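# Sort three cart parcels into matching mail-stop trays

## Task

Move each of the three parcels on the cart into the letter tray whose mail stop code matches it, so each parcel lies entirely within that tray's walls. Every tray has to stay on the desk or counter it began on. At the end the grippers must have released everything and the robot must be away from the work; it must not have toppled or be left leaning. Nothing may count on the robot to hold it where it is.

## Robot and tools

ROBOT. A LinearBot: an omnidirectional wheeled base (weak 2 N m wheel motors) with a column about 1.75 m high. A carriage rides the column over 1.0 m of travel (lift_m) and holds two identical six-joint arms, each ending in a two-finger gripper. Arm bases sit near 0.57 m + lift_m above the floor; carriage parts extend about 0.15 m below that. Reach is 0.78 m from the shoulder but only about 0.38 m downward from the arm base. The hand is roughly 0.16 m long and 0.1 m wide (0.14 m when open). Parked arm joints 1-6: 0, 0.05, 0.05, 1.45, 0, 0; parked, the robot spans about 0.95 m by 0.7 m. Cameras: carriage_camera (fixed, facing forward, tilted ~20 degrees down), left_wrist_camera and right_wrist_camera (looking out past the fingertips).

FRAMES. Base frame: origin on the floor below the base centre, x forward, y left, z up. left_hand and right_hand are reported in it as the midpoint between the finger pads, with quat_wxyz rotating base axes into hand axes (hand z runs along the fingers, fingers open along hand y; an upright hand with joints 1, 5, 6 at 0 gives (1, 0, 0, 0)). Odometry frame = base frame at scene start; base_odometry counts wheel rotation only, so slip looks like travel; heading is left-positive, -3.142 to 3.142.

execute_actions(actions, cameras). actions is a list holding one action or nothing (empty = just report state and images). An action may contain "base", "joints" or both; they start together. "base" holds exactly one relative command, an offset from where the base last reported itself: translate_m (metres, forward +, -2 to 2), strafe_m (metres, left +, -2 to 2) or rotate_rad (radians, counter-clockwise/left +, -6.3 to 6.3). "joints" is one flat dictionary covering both arms and the lift, keyed by name, each value an absolute target: lift_m 0 to 1 m; per arm (prefix left_ or right_): joint1_rad -2.617 to 3.054 (yaw about vertical, 0 ahead, + left); joint2_rad 0 to 3.141 (shoulder: 0 upper arm level pointing back, 1.57 vertical, 3.14 level pointing forward); joint3_rad 0 to 3.141 (elbow, 0 folded, 3.14 straight); joint4_rad -1.57 to 1.57 (wrist pitch, + lifts fingertips); joint5_rad -1.57 to 1.57 (wrist yaw, + swings fingertips to the RIGHT, opposite to joint1); joint6_rad -2.094 to 2.094 (roll about the finger axis, + clockwise viewed from the forearm); gripper_m 0 to 0.093 m (pad gap). Done tolerances: lift 0.004, joints 1 0.02, 2-3 0.055, 4 0.04, 5-6 0.02, gripper 0.004. Joints 1-3 move up to 1.8 rad/s, 4-6 up to 2.7 rad/s. Joints or base left out may keep pushing toward an earlier target without the status saying so. An unknown key or out-of-range value rejects the whole call. cameras: list of "carriage_camera", "left_wrist_camera", "right_wrist_camera" or "all"; omitted/null/["all"] gives all, [] gives none. The "pictures" line lists the images' order. If a result reports a stop, later movement calls in that same reply are skipped.

wait(seconds): 0 to 10; commands nothing, returns state and images. zoom_image(camera, region): enlarges [x0, y0, x1, y1] pixels (origin top-left, at most 504 by 504) of that camera's most recent full image (896x504). read_manual(section): only "licences"; no motion. finished_scene(scene): ends the current scene (give its number) irreversibly and reports success; the goal must already hold and stay held. Replying with no tool call ends everything.

RESULT LINES. base_status/joint_status per motion: "done" (for the base, wheels turned the full amount, slip included; a 1-2 mm move may fall short yet say done); "off_target" (resting away from target, maybe still pushing; normal for a gripper holding something); "contact_stop" or "time_out" (target dropped, holds where it stopped). "joint command not followed" plus a "cause:" line means a self-collision check blocked that arm's targets (gripper still obeys); named joints read "not_followed" and may be retried each action until cleared. To untangle, move only the blocked arm clear first, the other in a later action. on_its_own describes uncommanded items; "held at" is a held target, not a position. motor_effort: percent of max, + toward higher values, bracket = peak in last action; readings carry a fixed error up to a few points plus half the value, plus noise. Lift effort grows with load; if it keeps dropping while lowering, a hand or load is resting on something. drive_wheels larger at rest than after a free move means the base still presses on something. "ARM HIT" = an arm struck the robot hard. Motor temperatures: per arm, one value per joint. MOTOR HOT at 75 °C; at 90 °C that arm stops 10 s ("limit_stop_at_motor_heat"; resend targets); at 100 °C the arm goes limp and falls. Outstretched arms and held loads heat quickly, even while you think.

CAUTIONS. The base stops on contact only after the hit, possibly late or never, and may roll on ~0.3 m after an arm touch; arms are unmonitored during turns and mostly when arm joints are commanded too. Arms and grippers have no contact stop and snap to target once freed. After a blocked drive, reverse about 0.2 m (or undo the turn), repeat if still pressed, then retry. The base can slide under a table edge the column then strikes; reversing into such an edge can tip it. Hand readings drift from truth at long reach; a level hand sags 10 to 17 cm with 1 kg, and a straight arm may not lift 1 kg. Grip force is about 45 to 60 N per pad. Tipping risk rises with a high carriage, extended arms, loads, pulling or sudden stops; ~1.5 kg per hand with both arms forward can topple it, and only images reveal a lean. Never let the arms strike or squeeze each other. Objects may occasionally be nudged by outside forces. Avoid drops, slips, slams and hard pushes, and let parcels down gently inside the tray.

Each tool is called after "Call:" as name(argument=value, ...), one argument or row to a line, values as JSON.

## Session

Call:
execute_actions(
  actions=[],
)

Scene clock: 0.00 s.
Motor temperatures (°C, as the motors report them): left_arm=[24 22 25 23 24 22] | right_arm=[25 24 24 23 24 24]
base_odometry: x=+0.000 y=+0.000 heading=+0.000 (m, m, rad; odometry frame)
base_status: not commanded
joint_positions: lift_m=+0.302 left_joint1_rad=-0.027 left_joint2_rad=+0.045 left_joint3_rad=+0.044 left_joint4_rad=+1.473 left_joint5_rad=-0.009 left_joint6_rad=-0.037 left_gripper_m=+0.094 right_joint1_rad=+0.011 right_joint2_rad=+0.064 right_joint3_rad=+0.043 right_joint4_rad=+1.445 right_joint5_rad=-0.029 right_joint6_rad=-0.029 right_gripper_m=+0.094
joint_status: not commanded
motor_effort: lift_m=+19 drive_wheels=-3 (%)
left_hand: x=+0.2953 y=+0.3378 z=+1.2796 quat_wxyz=(+0.998, -0.005, +0.049, -0.032) (m; base frame)
right_hand: x=+0.3085 y=-0.3315 z=+1.2780 quat_wxyz=(+0.997, -0.016, +0.073, -0.008) (m; base frame)
pictures: carriage_camera, left_wrist_camera, right_wrist_camera
Images, in order (width x height): carriage_camera 896x504, left_wrist_camera 896x504, right_wrist_camera 896x504.

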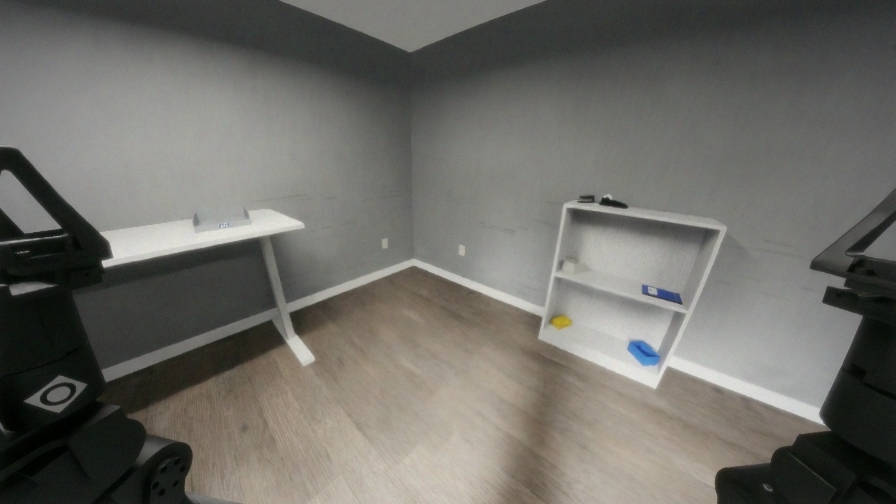

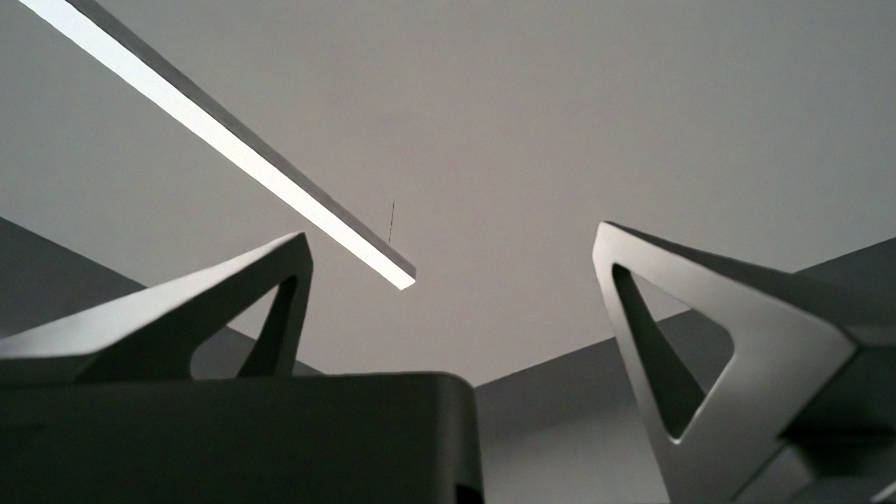

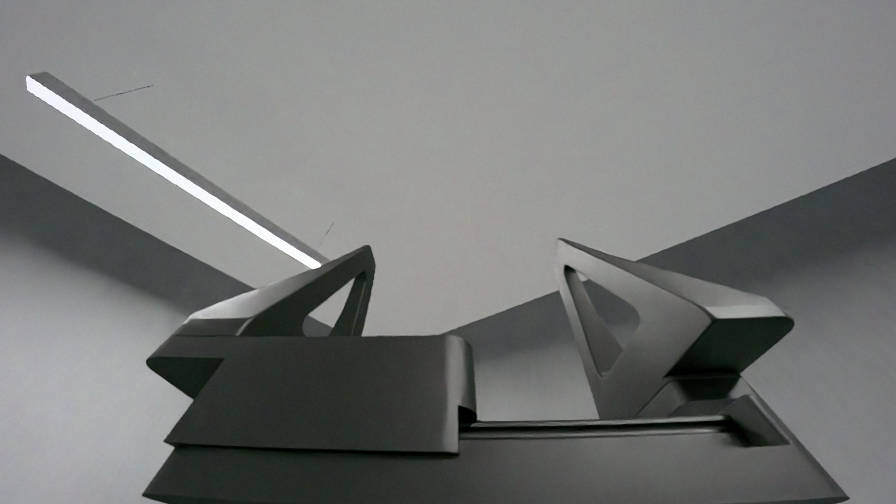

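Call:
zoom_image(
  camera="carriage_camera",
  region=[160, 190, 320, 280],
)

Call:
execute_actions(
  actions=[
    {"base": {"rotate_rad": 1.57}},
  ],
  cameras=["carriage_camera"],
)

Region (160, 190, 320, 280) of carriage_camera's 896x504 image, scaled by 3.150, with more detail than that image has; it fills the top 284 rows of this view, and the rest is white.

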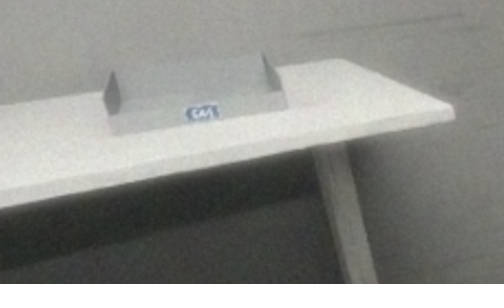

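Scene clock: 6.40 s.
Motor temperatures (°C, as the motors report them): left_arm=[24 23 26 23 24 22] | right_arm=[25 25 25 23 24 24]
base_odometry: x=+0.000 y=+0.000 heading=+1.569 (m, m, rad; odometry frame)
base_status: done
joint_positions: lift_m=+0.302 left_joint1_rad=-0.027 left_joint2_rad=+0.045 left_joint3_rad=+0.044 left_joint4_rad=+1.471 left_joint5_rad=-0.009 left_joint6_rad=-0.037 left_gripper_m=+0.094 right_joint1_rad=+0.011 right_joint2_rad=+0.064 right_joint3_rad=+0.043 right_joint4_rad=+1.443 right_joint5_rad=-0.029 right_joint6_rad=-0.029 right_gripper_m=+0.094
joint_status: not commanded
motor_effort: lift_m=+20(20) drive_wheels=+15(42) (%)
left_hand: x=+0.2957 y=+0.3378 z=+1.2796 quat_wxyz=(+0.998, -0.005, +0.050, -0.032) (m; base frame)
right_hand: x=+0.3089 y=-0.3315 z=+1.2780 quat_wxyz=(+0.997, -0.016, +0.074, -0.008) (m; base frame)
pictures: carriage_camera
Images, in order (width x height): carriage_camera 896x504.

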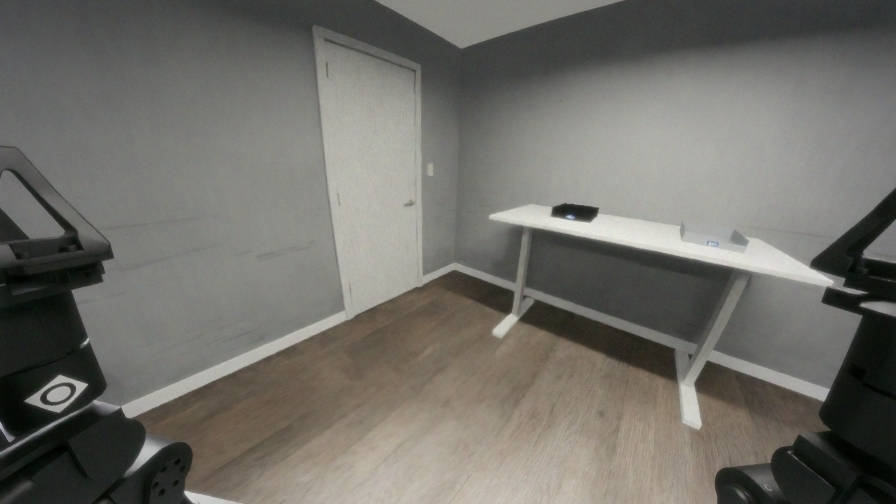

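Call:
execute_actions(
  actions=[
    {"base": {"rotate_rad": 1.57}},
  ],
  cameras=["carriage_camera"],
)

Scene clock: 11.60 s.
Motor temperatures (°C, as the motors report them): left_arm=[24 23 26 23 24 22] | right_arm=[25 25 26 23 24 24]
base_odometry: x=+0.000 y=+0.000 heading=+3.137 (m, m, rad; odometry frame)
base_status: done
joint_positions: lift_m=+0.302 left_joint1_rad=-0.027 left_joint2_rad=+0.045 left_joint3_rad=+0.044 left_joint4_rad=+1.470 left_joint5_rad=-0.009 left_joint6_rad=-0.037 left_gripper_m=+0.094 right_joint1_rad=+0.011 right_joint2_rad=+0.064 right_joint3_rad=+0.043 right_joint4_rad=+1.443 right_joint5_rad=-0.029 right_joint6_rad=-0.029 right_gripper_m=+0.094
joint_status: not commanded
motor_effort: lift_m=+19(19) drive_wheels=+17(42) (%)
left_hand: x=+0.2959 y=+0.3378 z=+1.2796 quat_wxyz=(+0.998, -0.005, +0.050, -0.032) (m; base frame)
right_hand: x=+0.3089 y=-0.3315 z=+1.2780 quat_wxyz=(+0.997, -0.016, +0.074, -0.008) (m; base frame)
pictures: carriage_camera
Images, in order (width x height): carriage_camera 896x504.

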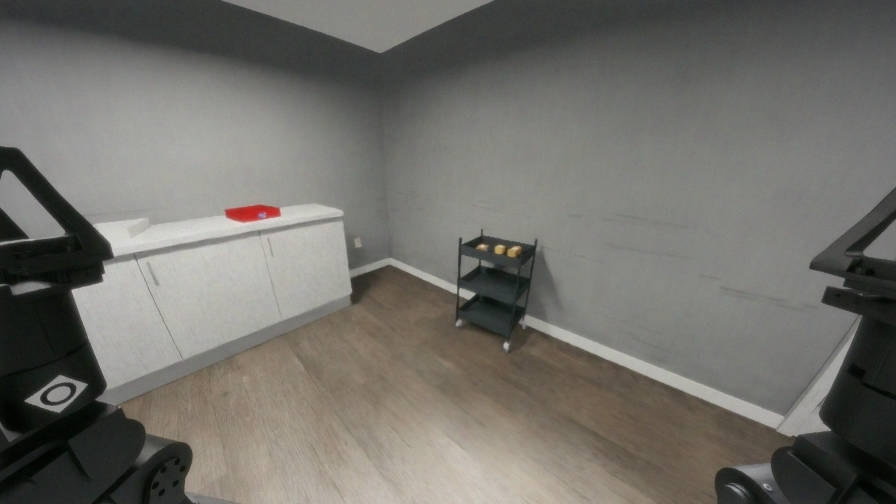

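Call:
zoom_image(
  camera="carriage_camera",
  region=[430, 220, 570, 360],
)

Call:
zoom_image(
  camera="carriage_camera",
  region=[80, 190, 360, 270],
)

Region (430, 220, 570, 360) of carriage_camera's 896x504 image, scaled by 3.600, with more detail than that image has.

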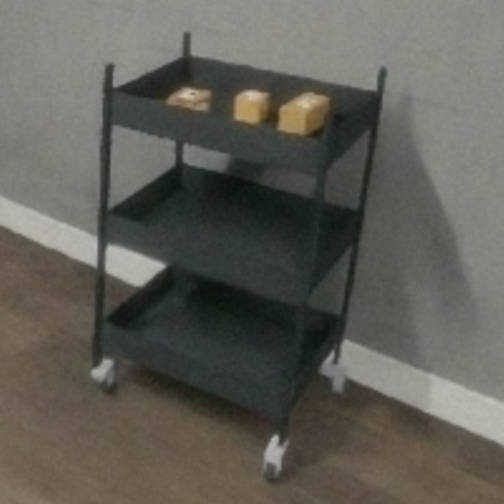

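Region (80, 190, 360, 270) of carriage_camera's 896x504 image, scaled by 1.800, with more detail than that image has; it fills the top 144 rows of this view, and the rest is white.

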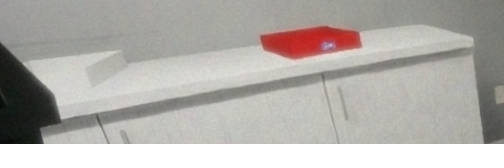

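Call:
execute_actions(
  actions=[
    {"base": {"rotate_rad": -0.658}},
  ],
  cameras=[],
)

Call:
execute_actions(
  actions=[
    {"base": {"strafe_m": 0.86}},
  ],
  cameras=[],
)

Call:
execute_actions(
  actions=[
    {"base": {"translate_m": 0.75}},
  ],
  cameras=["carriage_camera"],
)

Scene clock: 55.10 s.
Motor temperatures (°C, as the motors report them): left_arm=[24 24 30 23 24 22] | right_arm=[25 26 29 23 24 24]
base_odometry: x=+0.000 y=+0.000 heading=+2.482 (m, m, rad; odometry frame)
base_status: done
joint_positions: lift_m=+0.302 left_joint1_rad=-0.027 left_joint2_rad=+0.045 left_joint3_rad=+0.044 left_joint4_rad=+1.471 left_joint5_rad=-0.009 left_joint6_rad=-0.037 left_gripper_m=+0.094 right_joint1_rad=+0.011 right_joint2_rad=+0.064 right_joint3_rad=+0.043 right_joint4_rad=+1.443 right_joint5_rad=-0.029 right_joint6_rad=-0.029 right_gripper_m=+0.094
joint_status: not commanded
motor_effort: lift_m=+19(19) drive_wheels=+28(43) (%)
left_hand: x=+0.2957 y=+0.3378 z=+1.2796 quat_wxyz=(+0.998, -0.005, +0.050, -0.032) (m; base frame)
right_hand: x=+0.3090 y=-0.3315 z=+1.2780 quat_wxyz=(+0.997, -0.016, +0.074, -0.008) (m; base frame)
pictures: none
No camera images: the call's "cameras" was empty. Leave "cameras" out to get every camera's image.

Scene clock: 59.20 s.
Motor temperatures (°C, as the motors report them): left_arm=[24 24 30 23 24 22] | right_arm=[25 26 29 23 24 24]
base_odometry: x=-0.528 y=-0.679 heading=+2.481 (m, m, rad; odometry frame)
base_status: done
joint_positions: lift_m=+0.302 left_joint1_rad=-0.027 left_joint2_rad=+0.045 left_joint3_rad=+0.044 left_joint4_rad=+1.473 left_joint5_rad=-0.009 left_joint6_rad=-0.037 left_gripper_m=+0.094 right_joint1_rad=+0.011 right_joint2_rad=+0.064 right_joint3_rad=+0.043 right_joint4_rad=+1.442 right_joint5_rad=-0.029 right_joint6_rad=-0.029 right_gripper_m=+0.094
joint_status: not commanded
motor_effort: lift_m=+19(20) drive_wheels=-12(38) (%)
left_hand: x=+0.2953 y=+0.3378 z=+1.2796 quat_wxyz=(+0.998, -0.005, +0.049, -0.032) (m; base frame)
right_hand: x=+0.3091 y=-0.3315 z=+1.2779 quat_wxyz=(+0.997, -0.016, +0.074, -0.008) (m; base frame)
pictures: none
No camera images: the call's "cameras" was empty. Leave "cameras" out to get every camera's image.

Scene clock: 62.93 s.
Motor temperatures (°C, as the motors report them): left_arm=[24 24 30 23 24 22] | right_arm=[25 26 29 23 24 24]
base_odometry: x=-1.121 y=-0.219 heading=+2.481 (m, m, rad; odometry frame)
base_status: done
joint_positions: lift_m=+0.302 left_joint1_rad=-0.027 left_joint2_rad=+0.045 left_joint3_rad=+0.044 left_joint4_rad=+1.472 left_joint5_rad=-0.009 left_joint6_rad=-0.037 left_gripper_m=+0.094 right_joint1_rad=+0.011 right_joint2_rad=+0.064 right_joint3_rad=+0.043 right_joint4_rad=+1.445 right_joint5_rad=-0.029 right_joint6_rad=-0.029 right_gripper_m=+0.094
joint_status: not commanded
motor_effort: lift_m=+19(19) drive_wheels=-11(36) (%)
left_hand: x=+0.2954 y=+0.3378 z=+1.2796 quat_wxyz=(+0.998, -0.005, +0.049, -0.032) (m; base frame)
right_hand: x=+0.3085 y=-0.3315 z=+1.2780 quat_wxyz=(+0.997, -0.016, +0.073, -0.008) (m; base frame)
pictures: carriage_camera
Images, in order (width x height): carriage_camera 896x504.

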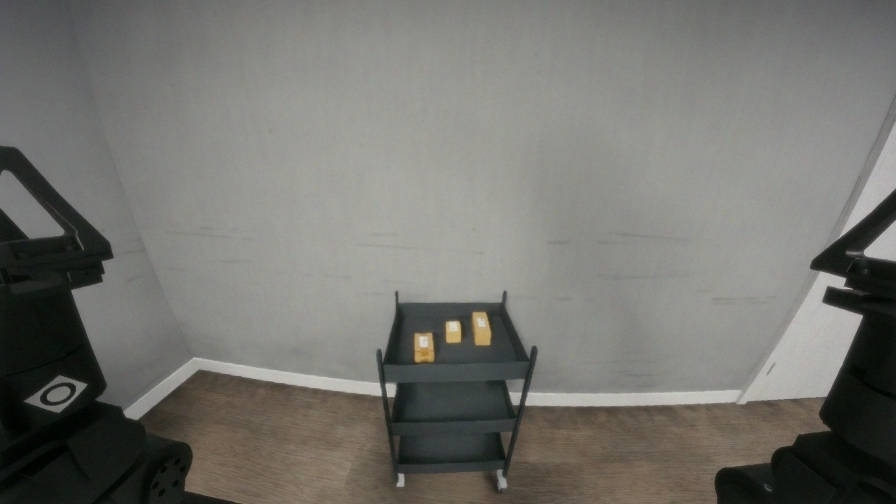

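Call:
zoom_image(
  camera="carriage_camera",
  region=[370, 285, 550, 385],
)

Region (370, 285, 550, 385) of carriage_camera's 896x504 image, scaled by 2.800, with more detail than that image has.

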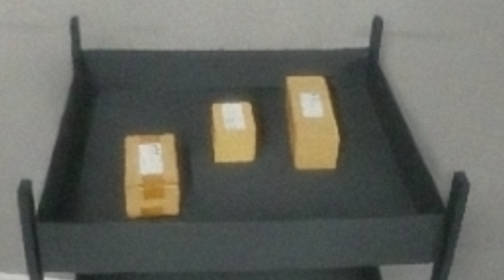

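Call:
execute_actions(
  actions=[
    {"base": {"translate_m": 0.25}, "joints": {"lift_m": 0.5, "left_joint1_rad": -0.698, "left_joint2_rad": 1.6, "left_joint3_rad": 1.23, "left_joint4_rad": -0.42, "left_joint6_rad": -0.698}},
  ],
  cameras=["carriage_camera"],
)

Call:
execute_actions(
  actions=[
    {"joints": {"left_joint2_rad": 2.382}},
  ],
)

Scene clock: 156.60 s.
Motor temperatures (°C, as the motors report them): left_arm=[24 25 33 23 24 22] | right_arm=[25 27 31 23 24 24]
base_odometry: x=-1.319 y=-0.066 heading=+2.482 (m, m, rad; odometry frame)
base_status: done
joint_positions: lift_m=+0.500 left_joint1_rad=-0.694 left_joint2_rad=+1.597 left_joint3_rad=+1.205 left_joint4_rad=-0.415 left_joint5_rad=-0.008 left_joint6_rad=-0.692 left_gripper_m=+0.094 right_joint1_rad=+0.011 right_joint2_rad=+0.064 right_joint3_rad=+0.043 right_joint4_rad=+1.444 right_joint5_rad=-0.029 right_joint6_rad=-0.029 right_gripper_m=+0.094
joint_status: all done
motor_effort: lift_m=+19(23) drive_wheels=-11(40) (%)
left_hand: x=+0.6139 y=+0.0527 z=+1.2093 quat_wxyz=(+0.289, -0.001, +0.928, -0.235) (m; base frame)
right_hand: x=+0.3088 y=-0.3316 z=+1.4758 quat_wxyz=(+0.997, -0.016, +0.074, -0.008) (m; base frame)
pictures: carriage_camera
camera_calibration (this result's frames):
carriage_camera: T_world_to_cam=[[0.0469037, -0.998752, 0.0171844, -0.0320345], [-0.347921, -0.0324605, -0.936962, 1.43007], [0.93635, 0.0379681, -0.349009, 0.330972], [0, 0, 0, 1]] pos_world=[0.189148, 0.00185981, 1.45598]
Images, in order (width x height): carriage_camera 896x504.

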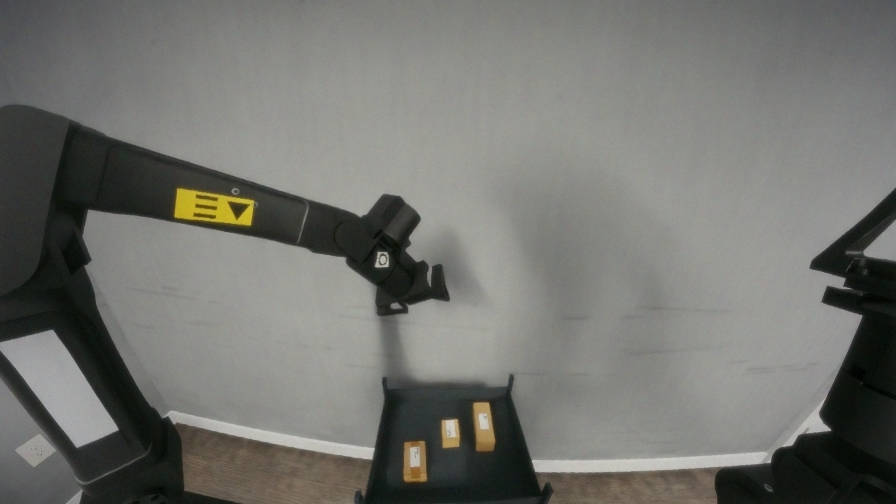

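Scene clock: 157.90 s.
Motor temperatures (°C, as the motors report them): left_arm=[24 26 33 23 24 22] | right_arm=[25 27 31 23 24 24]
base_odometry: x=-1.319 y=-0.066 heading=+2.482 (m, m, rad; odometry frame)
base_status: not commanded
joint_positions: lift_m=+0.500 left_joint1_rad=-0.694 left_joint2_rad=+2.369 left_joint3_rad=+1.221 left_joint4_rad=-0.419 left_joint5_rad=-0.008 left_joint6_rad=-0.692 left_gripper_m=+0.094 right_joint1_rad=+0.011 right_joint2_rad=+0.064 right_joint3_rad=+0.043 right_joint4_rad=+1.444 right_joint5_rad=-0.029 right_joint6_rad=-0.029 right_gripper_m=+0.094
joint_status: all done
motor_effort: lift_m=+19(19) drive_wheels=-9(11) (%)
left_hand: x=+0.5516 y=+0.1046 z=+0.9005 quat_wxyz=(+0.004, +0.001, +1.000, +0.002) (m; base frame)
right_hand: x=+0.3088 y=-0.3316 z=+1.4758 quat_wxyz=(+0.997, -0.016, +0.074, -0.008) (m; base frame)
pictures: carriage_camera, left_wrist_camera, right_wrist_camera
camera_calibration (this result's frames):
carriage_camera: T_world_to_cam=[[0.0469037, -0.998752, 0.0171844, -0.0320345], [-0.347921, -0.0324605, -0.936962, 1.43007], [0.93635, 0.0379681, -0.349009, 0.330972], [0, 0, 0, 1]] pos_world=[0.189148, 0.00185981, 1.45598]
left_wrist_camera: T_world_to_cam=[[-0.0309579, -0.999419, 0.0142842, 0.110722], [-0.79786, 0.0333174, 0.601922, -0.101619], [-0.602048, 0.00723742, -0.798427, 1.17715], [0, 0, 0, 1]] pos_world=[0.631049, 0.105524, 0.999453]
right_wrist_camera: T_world_to_cam=[[0.0547368, -0.998013, 0.0312149, -0.391189], [0.716513, 0.0174864, -0.697355, 0.817451], [0.695423, 0.0605369, 0.716046, -1.12824], [0, 0, 0, 1]] pos_world=[0.2203, -0.336406, 1.39013]
Images, in order (width x height): carriage_camera 896x504, left_wrist_camera 896x504, right_wrist_camera 896x504.

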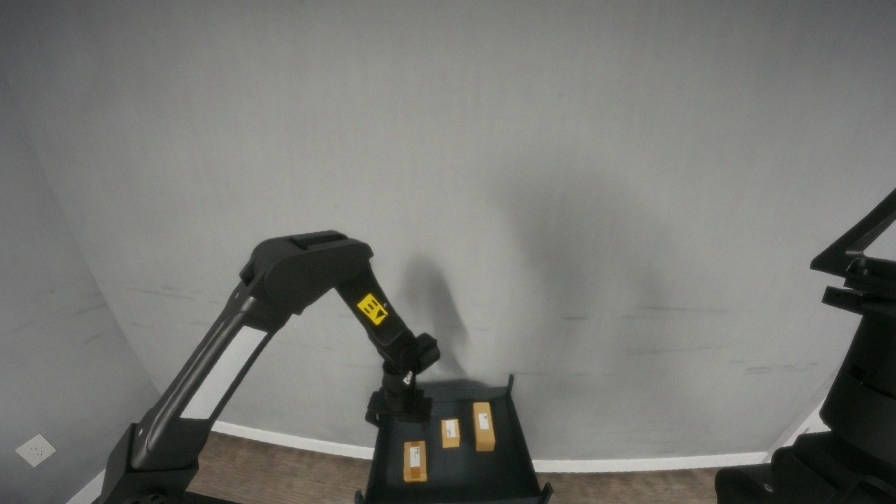

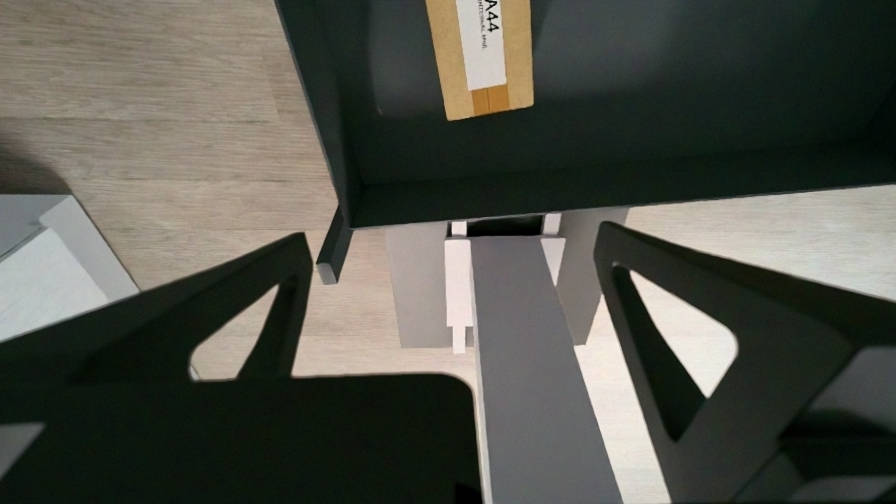

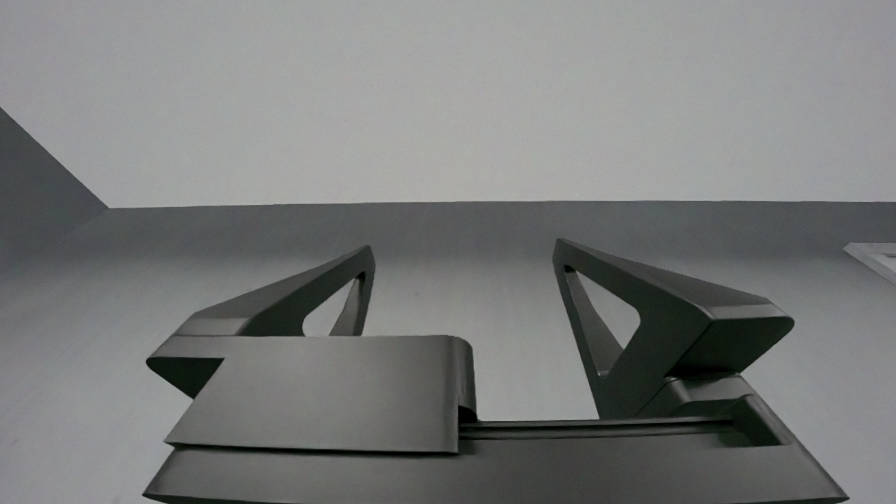

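Call:
execute_actions(
  actions=[
    {"joints": {"left_joint4_rad": 0.15, "left_joint6_rad": -0.2}},
  ],
  cameras=["left_wrist_camera"],
)

Scene clock: 162.90 s.
Motor temperatures (°C, as the motors report them): left_arm=[24 28 33 23 24 22] | right_arm=[25 27 31 23 24 24]
base_odometry: x=-1.319 y=-0.066 heading=+2.482 (m, m, rad; odometry frame)
base_status: not commanded
joint_positions: lift_m=+0.500 left_joint1_rad=-0.694 left_joint2_rad=+2.369 left_joint3_rad=+1.221 left_joint4_rad=+0.153 left_joint5_rad=-0.008 left_joint6_rad=-0.205 left_gripper_m=+0.094 right_joint1_rad=+0.011 right_joint2_rad=+0.064 right_joint3_rad=+0.043 right_joint4_rad=+1.444 right_joint5_rad=-0.029 right_joint6_rad=-0.029 right_gripper_m=+0.094
joint_status: all done
motor_effort: lift_m=+19(19) drive_wheels=-11(12) (%)
left_hand: x=+0.6538 y=+0.0196 z=+0.9401 quat_wxyz=(+0.257, +0.231, +0.931, -0.120) (m; base frame)
right_hand: x=+0.3088 y=-0.3316 z=+1.4758 quat_wxyz=(+0.997, -0.016, +0.074, -0.008) (m; base frame)
pictures: left_wrist_camera
camera_calibration (this result's frames):
left_wrist_camera: T_world_to_cam=[[-0.520852, -0.84728, 0.104072, 0.261263], [-0.844392, 0.529265, 0.0829509, 0.467521], [-0.125364, -0.0446722, -0.991105, 1.14144], [0, 0, 0, 1]] pos_world=[0.673945, 0.0249106, 1.06531]
Images, in order (width x height): left_wrist_camera 896x504.

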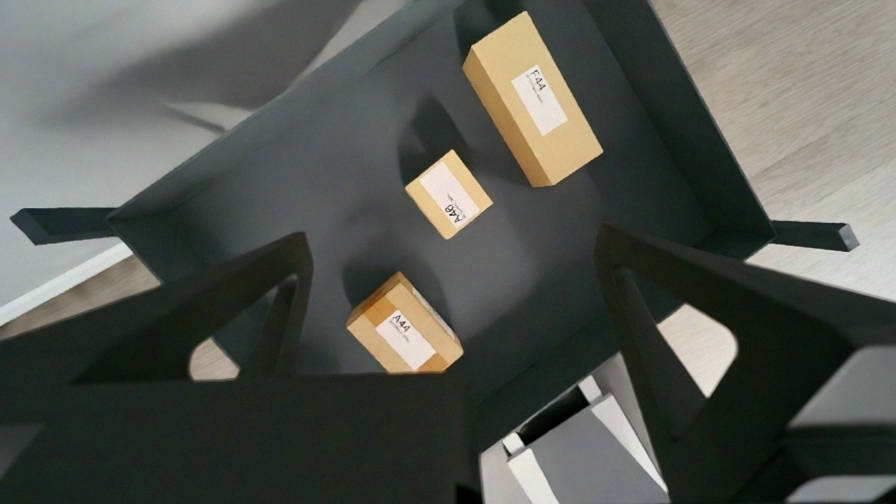

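Call:
zoom_image(
  camera="left_wrist_camera",
  region=[340, 40, 620, 380],
)

Region (340, 40, 620, 380) of left_wrist_camera's 896x504 image, scaled by 1.482, with more detail than that image has; it fills the left 415 columns of this view, and the rest is white.

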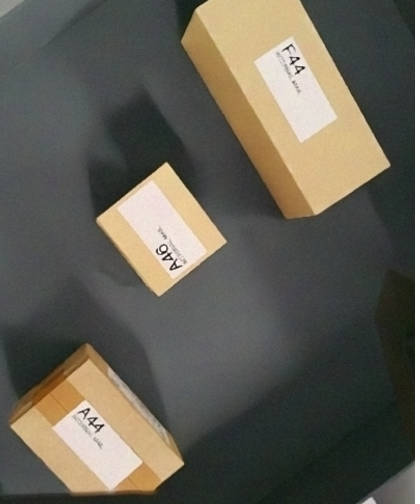

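Call:
execute_actions(
  actions=[
    {"joints": {"lift_m": 0.39, "left_joint1_rad": -0.692, "left_joint2_rad": 2.471, "left_joint3_rad": 1.428, "left_joint4_rad": -0.527, "left_joint6_rad": -0.692}},
  ],
  cameras=["left_wrist_camera", "carriage_camera"],
)

Scene clock: 192.03 s.
Motor temperatures (°C, as the motors report them): left_arm=[24 36 33 26 24 22] | right_arm=[25 27 32 23 24 24]
base_odometry: x=-1.318 y=-0.066 heading=+2.482 (m, m, rad; odometry frame)
base_status: not commanded
joint_positions: lift_m=+0.390 left_joint1_rad=-0.694 left_joint2_rad=+2.462 left_joint3_rad=+1.410 left_joint4_rad=-0.524 left_joint5_rad=-0.008 left_joint6_rad=-0.687 left_gripper_m=+0.094 right_joint1_rad=+0.011 right_joint2_rad=+0.064 right_joint3_rad=+0.043 right_joint4_rad=+1.444 right_joint5_rad=-0.029 right_joint6_rad=-0.029 right_gripper_m=+0.094
joint_status: all done
motor_effort: lift_m=+20(19) drive_wheels=-8(12) (%)
left_hand: x=+0.5764 y=+0.0839 z=+0.7877 quat_wxyz=(+0.000, +0.003, +1.000, +0.005) (m; base frame)
right_hand: x=+0.3087 y=-0.3316 z=+1.3657 quat_wxyz=(+0.997, -0.016, +0.073, -0.008) (m; base frame)
pictures: carriage_camera, left_wrist_camera
camera_calibration (this result's frames):
carriage_camera: T_world_to_cam=[[0.0469037, -0.998752, 0.0171844, -0.0301428], [-0.347921, -0.0324605, -0.936962, 1.32693], [0.93635, 0.0379681, -0.349009, 0.292553], [0, 0, 0, 1]] pos_world=[0.189148, 0.00185981, 1.3459]
left_wrist_camera: T_world_to_cam=[[-0.0358302, -0.999322, 0.00841434, 0.0998708], [-0.793237, 0.0335604, 0.607987, -0.0206819], [-0.607858, 0.0151098, -0.793902, 1.10134], [0, 0, 0, 1]] pos_world=[0.656631, 0.0838563, 0.886091]
Images, in order (width x height): carriage_camera 896x504, left_wrist_camera 896x504.

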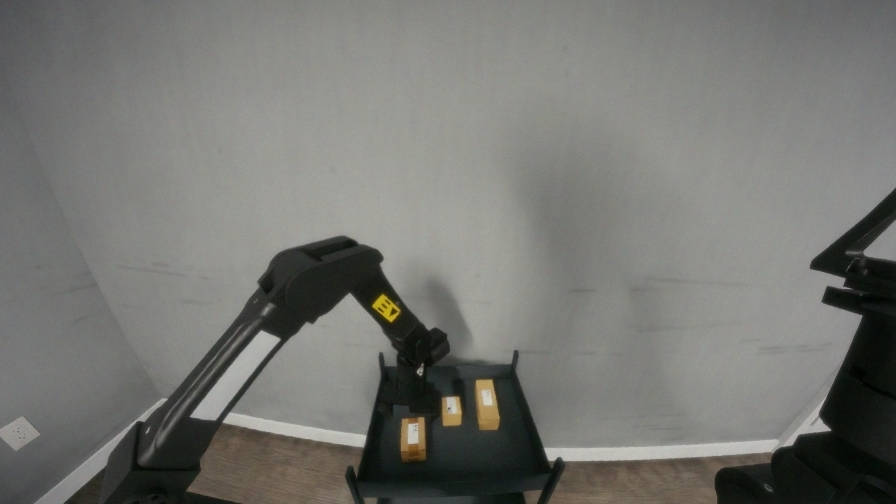

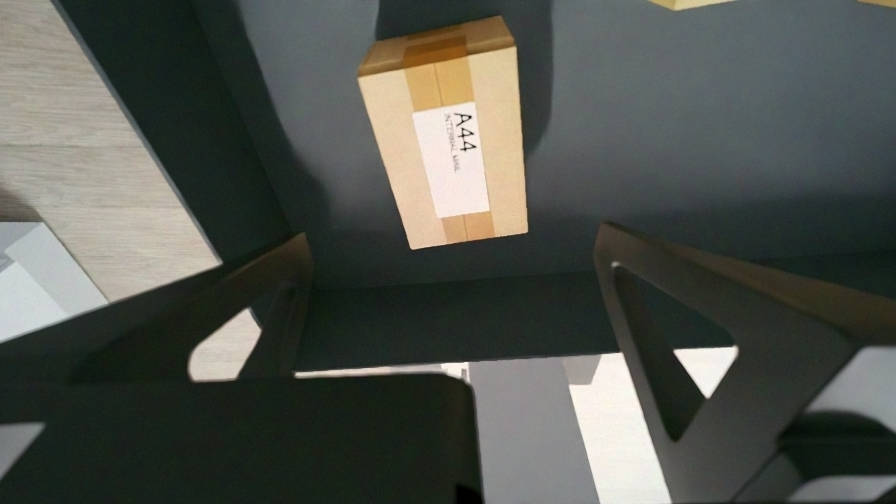

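Call:
execute_actions(
  actions=[
    {"joints": {"left_joint6_rad": -0.83, "lift_m": 0.294}},
  ],
  cameras=["left_wrist_camera"],
)

Scene clock: 210.00 s.
Motor temperatures (°C, as the motors report them): left_arm=[24 40 33 24 24 22] | right_arm=[25 27 32 23 24 24]
base_odometry: x=-1.318 y=-0.066 heading=+2.482 (m, m, rad; odometry frame)
base_status: not commanded
joint_positions: lift_m=+0.294 left_joint1_rad=-0.694 left_joint2_rad=+2.463 left_joint3_rad=+1.410 left_joint4_rad=-0.527 left_joint5_rad=-0.008 left_joint6_rad=-0.824 left_gripper_m=+0.094 right_joint1_rad=+0.011 right_joint2_rad=+0.064 right_joint3_rad=+0.043 right_joint4_rad=+1.444 right_joint5_rad=-0.029 right_joint6_rad=-0.029 right_gripper_m=+0.094
joint_status: all done
motor_effort: lift_m=+19(19) drive_wheels=-6(8) (%)
left_hand: x=+0.5759 y=+0.0843 z=+0.6916 quat_wxyz=(+0.000, -0.065, +0.998, +0.006) (m; base frame)
right_hand: x=+0.3087 y=-0.3316 z=+1.2697 quat_wxyz=(+0.997, -0.016, +0.073, -0.008) (m; base frame)
pictures: left_wrist_camera
camera_calibration (this result's frames):
left_wrist_camera: T_world_to_cam=[[0.101311, -0.994833, 0.00665307, 0.0229439], [-0.789954, -0.0763783, 0.60839, 0.044444], [-0.604738, -0.0668925, -0.79361, 1.02963], [0, 0, 0, 1]] pos_world=[0.655439, 0.0950942, 0.789931]
Images, in order (width x height): left_wrist_camera 896x504.

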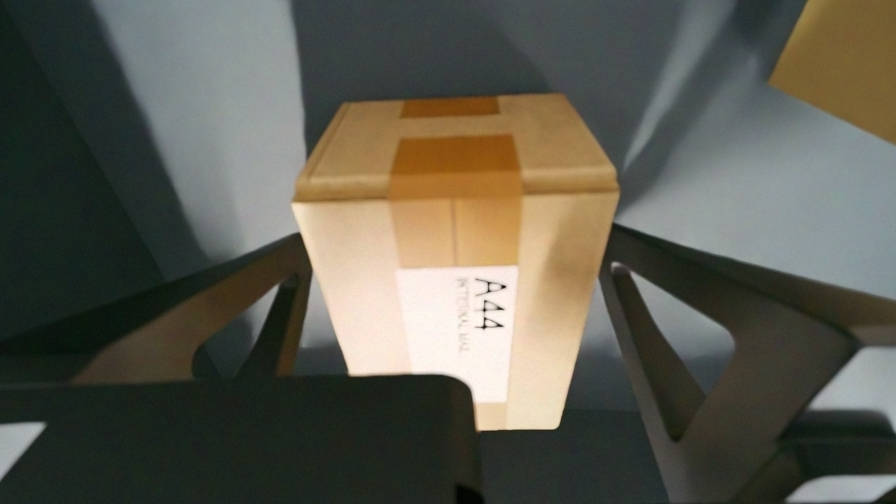

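Call:
execute_actions(
  actions=[
    {"joints": {"left_gripper_m": 0.04}},
  ],
  cameras=[],
)

Call:
execute_actions(
  actions=[
    {"joints": {"lift_m": 0.48}},
  ],
  cameras=["left_wrist_camera"],
)

Scene clock: 213.53 s.
Motor temperatures (°C, as the motors report them): left_arm=[24 40 33 24 24 22] | right_arm=[25 27 32 23 24 24]
base_odometry: x=-1.318 y=-0.066 heading=+2.482 (m, m, rad; odometry frame)
base_status: not commanded
joint_positions: lift_m=+0.294 left_joint1_rad=-0.694 left_joint2_rad=+2.463 left_joint3_rad=+1.410 left_joint4_rad=-0.526 left_joint5_rad=-0.008 left_joint6_rad=-0.824 left_gripper_m=+0.059 right_joint1_rad=+0.011 right_joint2_rad=+0.064 right_joint3_rad=+0.043 right_joint4_rad=+1.444 right_joint5_rad=-0.029 right_joint6_rad=-0.029 right_gripper_m=+0.094
joint_status: left_gripper_m off_target (ended at +0.059, target +0.040)
motor_effort: lift_m=+19(19) drive_wheels=-6(8) (%)
left_hand: x=+0.5759 y=+0.0842 z=+0.6916 quat_wxyz=(+0.000, -0.065, +0.998, +0.006) (m; base frame)
right_hand: x=+0.3087 y=-0.3316 z=+1.2697 quat_wxyz=(+0.997, -0.016, +0.073, -0.008) (m; base frame)
pictures: none
No camera images: the call's "cameras" was empty. Leave "cameras" out to get every camera's image.

Scene clock: 214.80 s.
Motor temperatures (°C, as the motors report them): left_arm=[24 41 33 24 24 22] | right_arm=[25 27 32 23 24 24]
base_odometry: x=-1.318 y=-0.066 heading=+2.482 (m, m, rad; odometry frame)
base_status: not commanded
joint_positions: lift_m=+0.480 left_joint1_rad=-0.694 left_joint2_rad=+2.466 left_joint3_rad=+1.410 left_joint4_rad=-0.524 left_joint5_rad=-0.009 left_joint6_rad=-0.824 left_gripper_m=+0.059 right_joint1_rad=+0.011 right_joint2_rad=+0.064 right_joint3_rad=+0.043 right_joint4_rad=+1.444 right_joint5_rad=-0.029 right_joint6_rad=-0.029 right_gripper_m=+0.094
joint_status: all done
motor_effort: lift_m=+19(24) drive_wheels=-7(6) (%)
left_hand: x=+0.5757 y=+0.0846 z=+0.8764 quat_wxyz=(-0.001, -0.065, +0.998, +0.006) (m; base frame)
right_hand: x=+0.3087 y=-0.3316 z=+1.4558 quat_wxyz=(+0.997, -0.016, +0.073, -0.008) (m; base frame)
pictures: left_wrist_camera
camera_calibration (this result's frames):
left_wrist_camera: T_world_to_cam=[[0.101312, -0.994839, 0.00556889, 0.0229562], [-0.789567, -0.0769994, 0.608814, -0.0686556], [-0.605243, -0.066077, -0.793293, 1.17608], [0, 0, 0, 1]] pos_world=[0.65528, 0.0952631, 0.974646]
Images, in order (width x height): left_wrist_camera 896x504.

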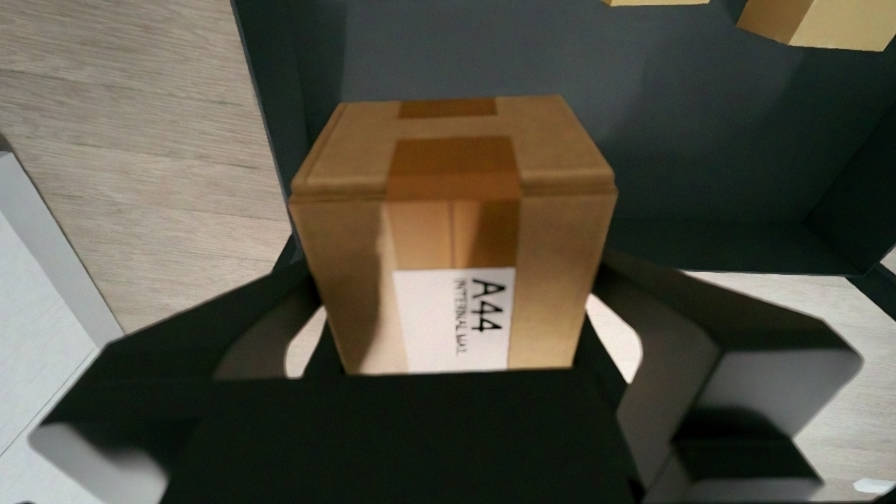

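Call:
execute_actions(
  actions=[
    {"joints": {"left_joint1_rad": 2.4, "left_joint2_rad": 1.6, "left_joint3_rad": 1.23, "left_joint4_rad": 0.14, "left_joint6_rad": 0.0, "right_joint1_rad": 0.3, "right_joint2_rad": 1.7, "right_joint3_rad": 1.0, "right_joint4_rad": -0.67, "right_joint6_rad": 0.477}},
  ],
  cameras=["left_wrist_camera", "carriage_camera"],
)

Scene clock: 248.20 s.
Motor temperatures (°C, as the motors report them): left_arm=[24 44 34 25 24 22] | right_arm=[25 27 33 23 24 24]
base_odometry: x=-1.318 y=-0.066 heading=+2.482 (m, m, rad; odometry frame)
base_status: not commanded
joint_positions: lift_m=+0.480 left_joint1_rad=+2.404 left_joint2_rad=+1.614 left_joint3_rad=+1.240 left_joint4_rad=+0.132 left_joint5_rad=-0.011 left_joint6_rad=-0.006 left_gripper_m=+0.059 right_joint1_rad=+0.292 right_joint2_rad=+1.693 right_joint3_rad=+0.984 right_joint4_rad=-0.667 right_joint5_rad=-0.029 right_joint6_rad=+0.470 right_gripper_m=+0.094
joint_status: all done
motor_effort: lift_m=+19(19) drive_wheels=-8(7) (%)
left_hand: x=-0.1164 y=+0.6852 z=+1.3118 quat_wxyz=(+0.220, -0.737, +0.278, +0.576) (m; base frame)
right_hand: x=+0.5796 y=-0.2389 z=+1.0480 quat_wxyz=(+0.085, +0.087, +0.991, +0.050) (m; base frame)
pictures: carriage_camera, left_wrist_camera
camera_calibration (this result's frames):
carriage_camera: T_world_to_cam=[[0.0469037, -0.998752, 0.0171844, -0.0316906], [-0.347921, -0.0324605, -0.936962, 1.41131], [0.93635, 0.0379681, -0.349009, 0.323986], [0, 0, 0, 1]] pos_world=[0.189148, 0.00185981, 1.43597]
left_wrist_camera: T_world_to_cam=[[0.681487, 0.731529, -0.0209767, -0.39242], [0.562877, -0.54226, -0.623798, 1.25924], [-0.467701, 0.413303, -0.781304, 0.814151], [0, 0, 0, 1]] pos_world=[-0.0605907, 0.633412, 1.41338]
Images, in order (width x height): carriage_camera 896x504, left_wrist_camera 896x504.

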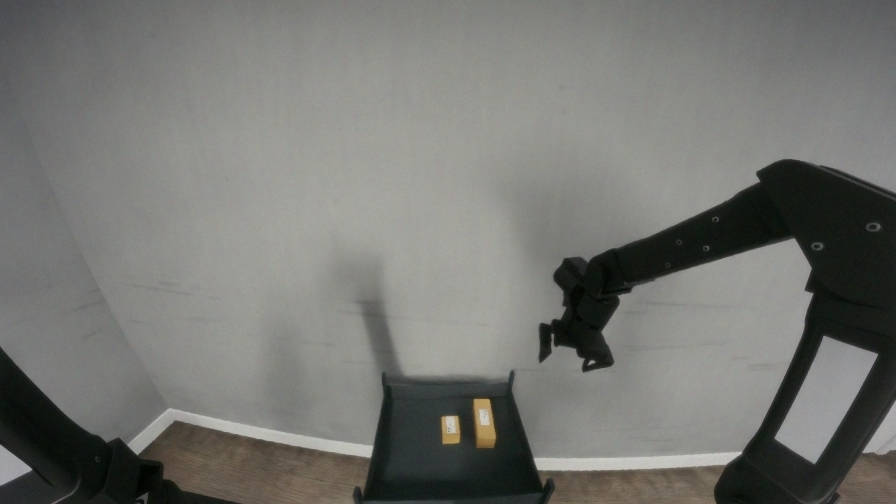

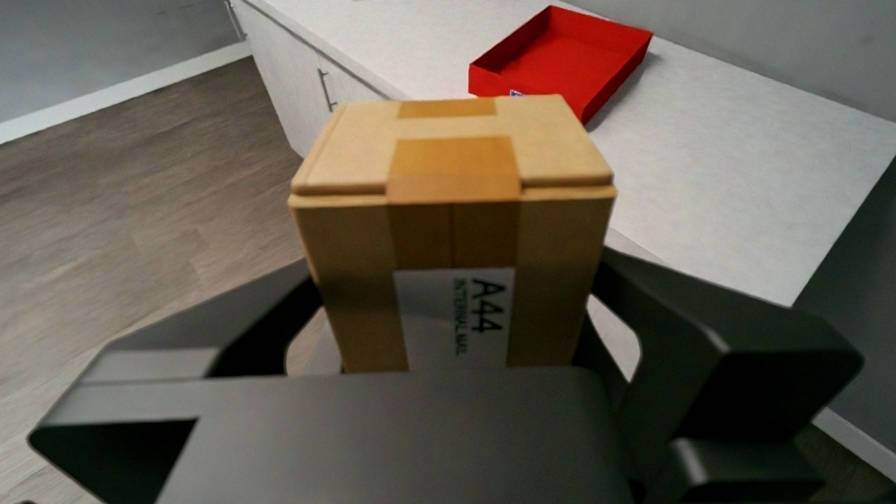

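Call:
execute_actions(
  actions=[
    {"joints": {"left_joint1_rad": 2.65, "left_joint4_rad": 0.3, "right_joint1_rad": 0.477, "right_joint2_rad": 2.3, "right_joint3_rad": 1.4}},
  ],
  cameras=["left_wrist_camera"],
)

Scene clock: 253.67 s.
Motor temperatures (°C, as the motors report them): left_arm=[24 44 34 27 24 22] | right_arm=[25 28 33 23 24 24]
base_odometry: x=-1.318 y=-0.066 heading=+2.482 (m, m, rad; odometry frame)
base_status: not commanded
joint_positions: lift_m=+0.480 left_joint1_rad=+2.658 left_joint2_rad=+1.614 left_joint3_rad=+1.240 left_joint4_rad=+0.281 left_joint5_rad=-0.014 left_joint6_rad=-0.005 left_gripper_m=+0.059 right_joint1_rad=+0.481 right_joint2_rad=+2.302 right_joint3_rad=+1.382 right_joint4_rad=-0.667 right_joint5_rad=-0.030 right_joint6_rad=+0.471 right_gripper_m=+0.094
joint_status: all done
motor_effort: lift_m=+19(19) drive_wheels=+2(5) (%)
left_hand: x=-0.1972 y=+0.5794 z=+1.3481 quat_wxyz=(+0.158, -0.719, +0.170, +0.655) (m; base frame)
right_hand: x=+0.6122 y=-0.1527 z=+0.9332 quat_wxyz=(-0.014, -0.005, +1.000, +0.010) (m; base frame)
pictures: left_wrist_camera
camera_calibration (this result's frames):
left_wrist_camera: T_world_to_cam=[[0.470539, 0.882073, -0.0232545, -0.384951], [0.591757, -0.335001, -0.733211, 1.30302], [-0.654536, 0.331243, -0.679604, 0.722022], [0, 0, 0, 1]] pos_world=[-0.117348, 0.536902, 1.43712]
Images, in order (width x height): left_wrist_camera 896x504.

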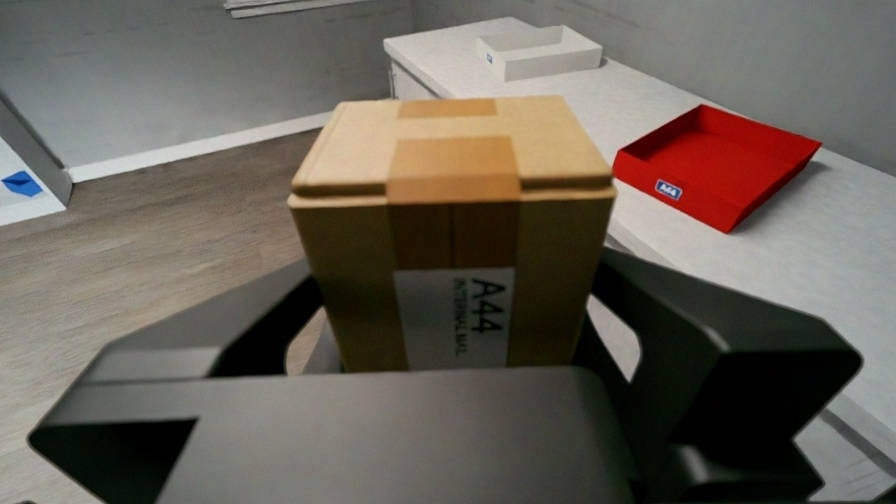

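Call:
zoom_image(
  camera="left_wrist_camera",
  region=[460, 30, 540, 90],
)

Call:
zoom_image(
  camera="left_wrist_camera",
  region=[620, 150, 740, 230],
)

Region (460, 30, 540, 90) of left_wrist_camera's 896x504 image, scaled by 6.300, with more detail than that image has; it fills the top 378 rows of this view, and the rest is white.

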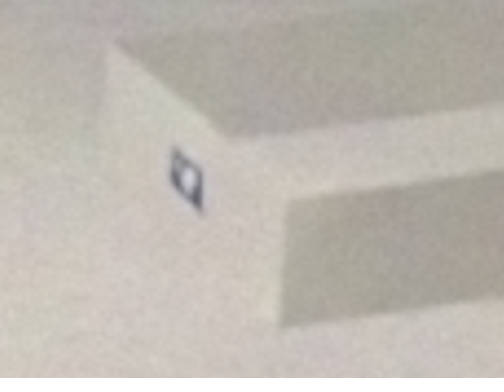

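Region (620, 150, 740, 230) of left_wrist_camera's 896x504 image, scaled by 4.200, with more detail than that image has.

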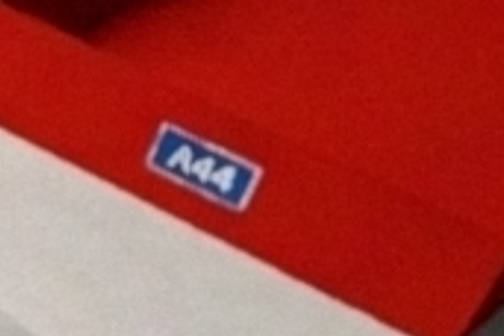

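Call:
execute_actions(
  actions=[
    {"joints": {"lift_m": 0.4, "left_joint1_rad": 1.57, "left_joint2_rad": 1.7, "left_joint3_rad": 1.0, "left_joint4_rad": -0.87, "right_joint2_rad": 2.694, "right_joint3_rad": 1.904, "right_joint4_rad": -0.78}},
  ],
  cameras=["right_wrist_camera", "carriage_camera"],
)

Scene clock: 269.40 s.
Motor temperatures (°C, as the motors report them): left_arm=[24 42 35 30 24 22] | right_arm=[25 34 33 23 24 24]
base_odometry: x=-1.318 y=-0.066 heading=+2.482 (m, m, rad; odometry frame)
base_status: not commanded
joint_positions: lift_m=+0.400 left_joint1_rad=+1.569 left_joint2_rad=+1.725 left_joint3_rad=+0.994 left_joint4_rad=-0.868 left_joint5_rad=-0.004 left_joint6_rad=-0.005 left_gripper_m=+0.059 right_joint1_rad=+0.481 right_joint2_rad=+2.694 right_joint3_rad=+1.893 right_joint4_rad=-0.773 right_joint5_rad=-0.030 right_joint6_rad=+0.471 right_gripper_m=+0.094
joint_status: all done
motor_effort: lift_m=+21(21) drive_wheels=+4(4) (%)
left_hand: x=+0.2696 y=+0.6130 z=+0.9570 quat_wxyz=(-0.011, -0.708, +0.706, -0.009) (m; base frame)
right_hand: x=+0.6849 y=-0.1148 z=+0.7951 quat_wxyz=(-0.008, -0.005, +1.000, +0.012) (m; base frame)
pictures: carriage_camera, right_wrist_camera
camera_calibration (this result's frames):
carriage_camera: T_world_to_cam=[[0.0469037, -0.998752, 0.0171844, -0.0303124], [-0.347921, -0.0324605, -0.936962, 1.33617], [0.93635, 0.0379681, -0.349009, 0.295997], [0, 0, 0, 1]] pos_world=[0.189148, 0.00185981, 1.35577]
right_wrist_camera: T_world_to_cam=[[-0.0579443, -0.997803, -0.0321037, -0.0466227], [-0.800963, 0.0272702, 0.598092, 0.079949], [-0.595903, 0.0603699, -0.800784, 1.17487], [0, 0, 0, 1]] pos_world=[0.761443, -0.119627, 0.891504]
Images, in order (width x height): carriage_camera 896x504, right_wrist_camera 896x504.

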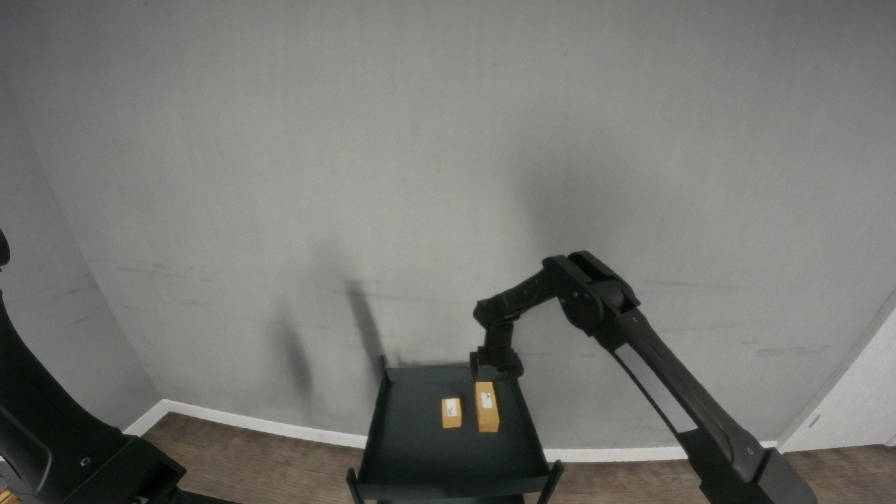

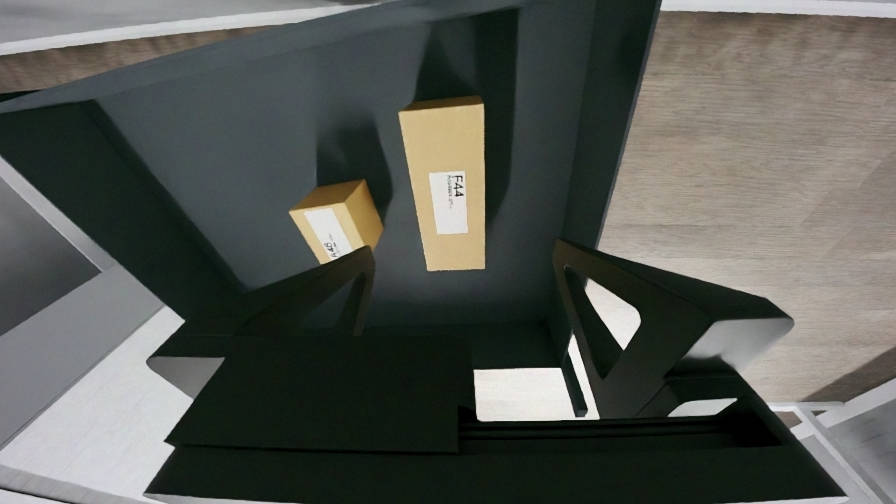

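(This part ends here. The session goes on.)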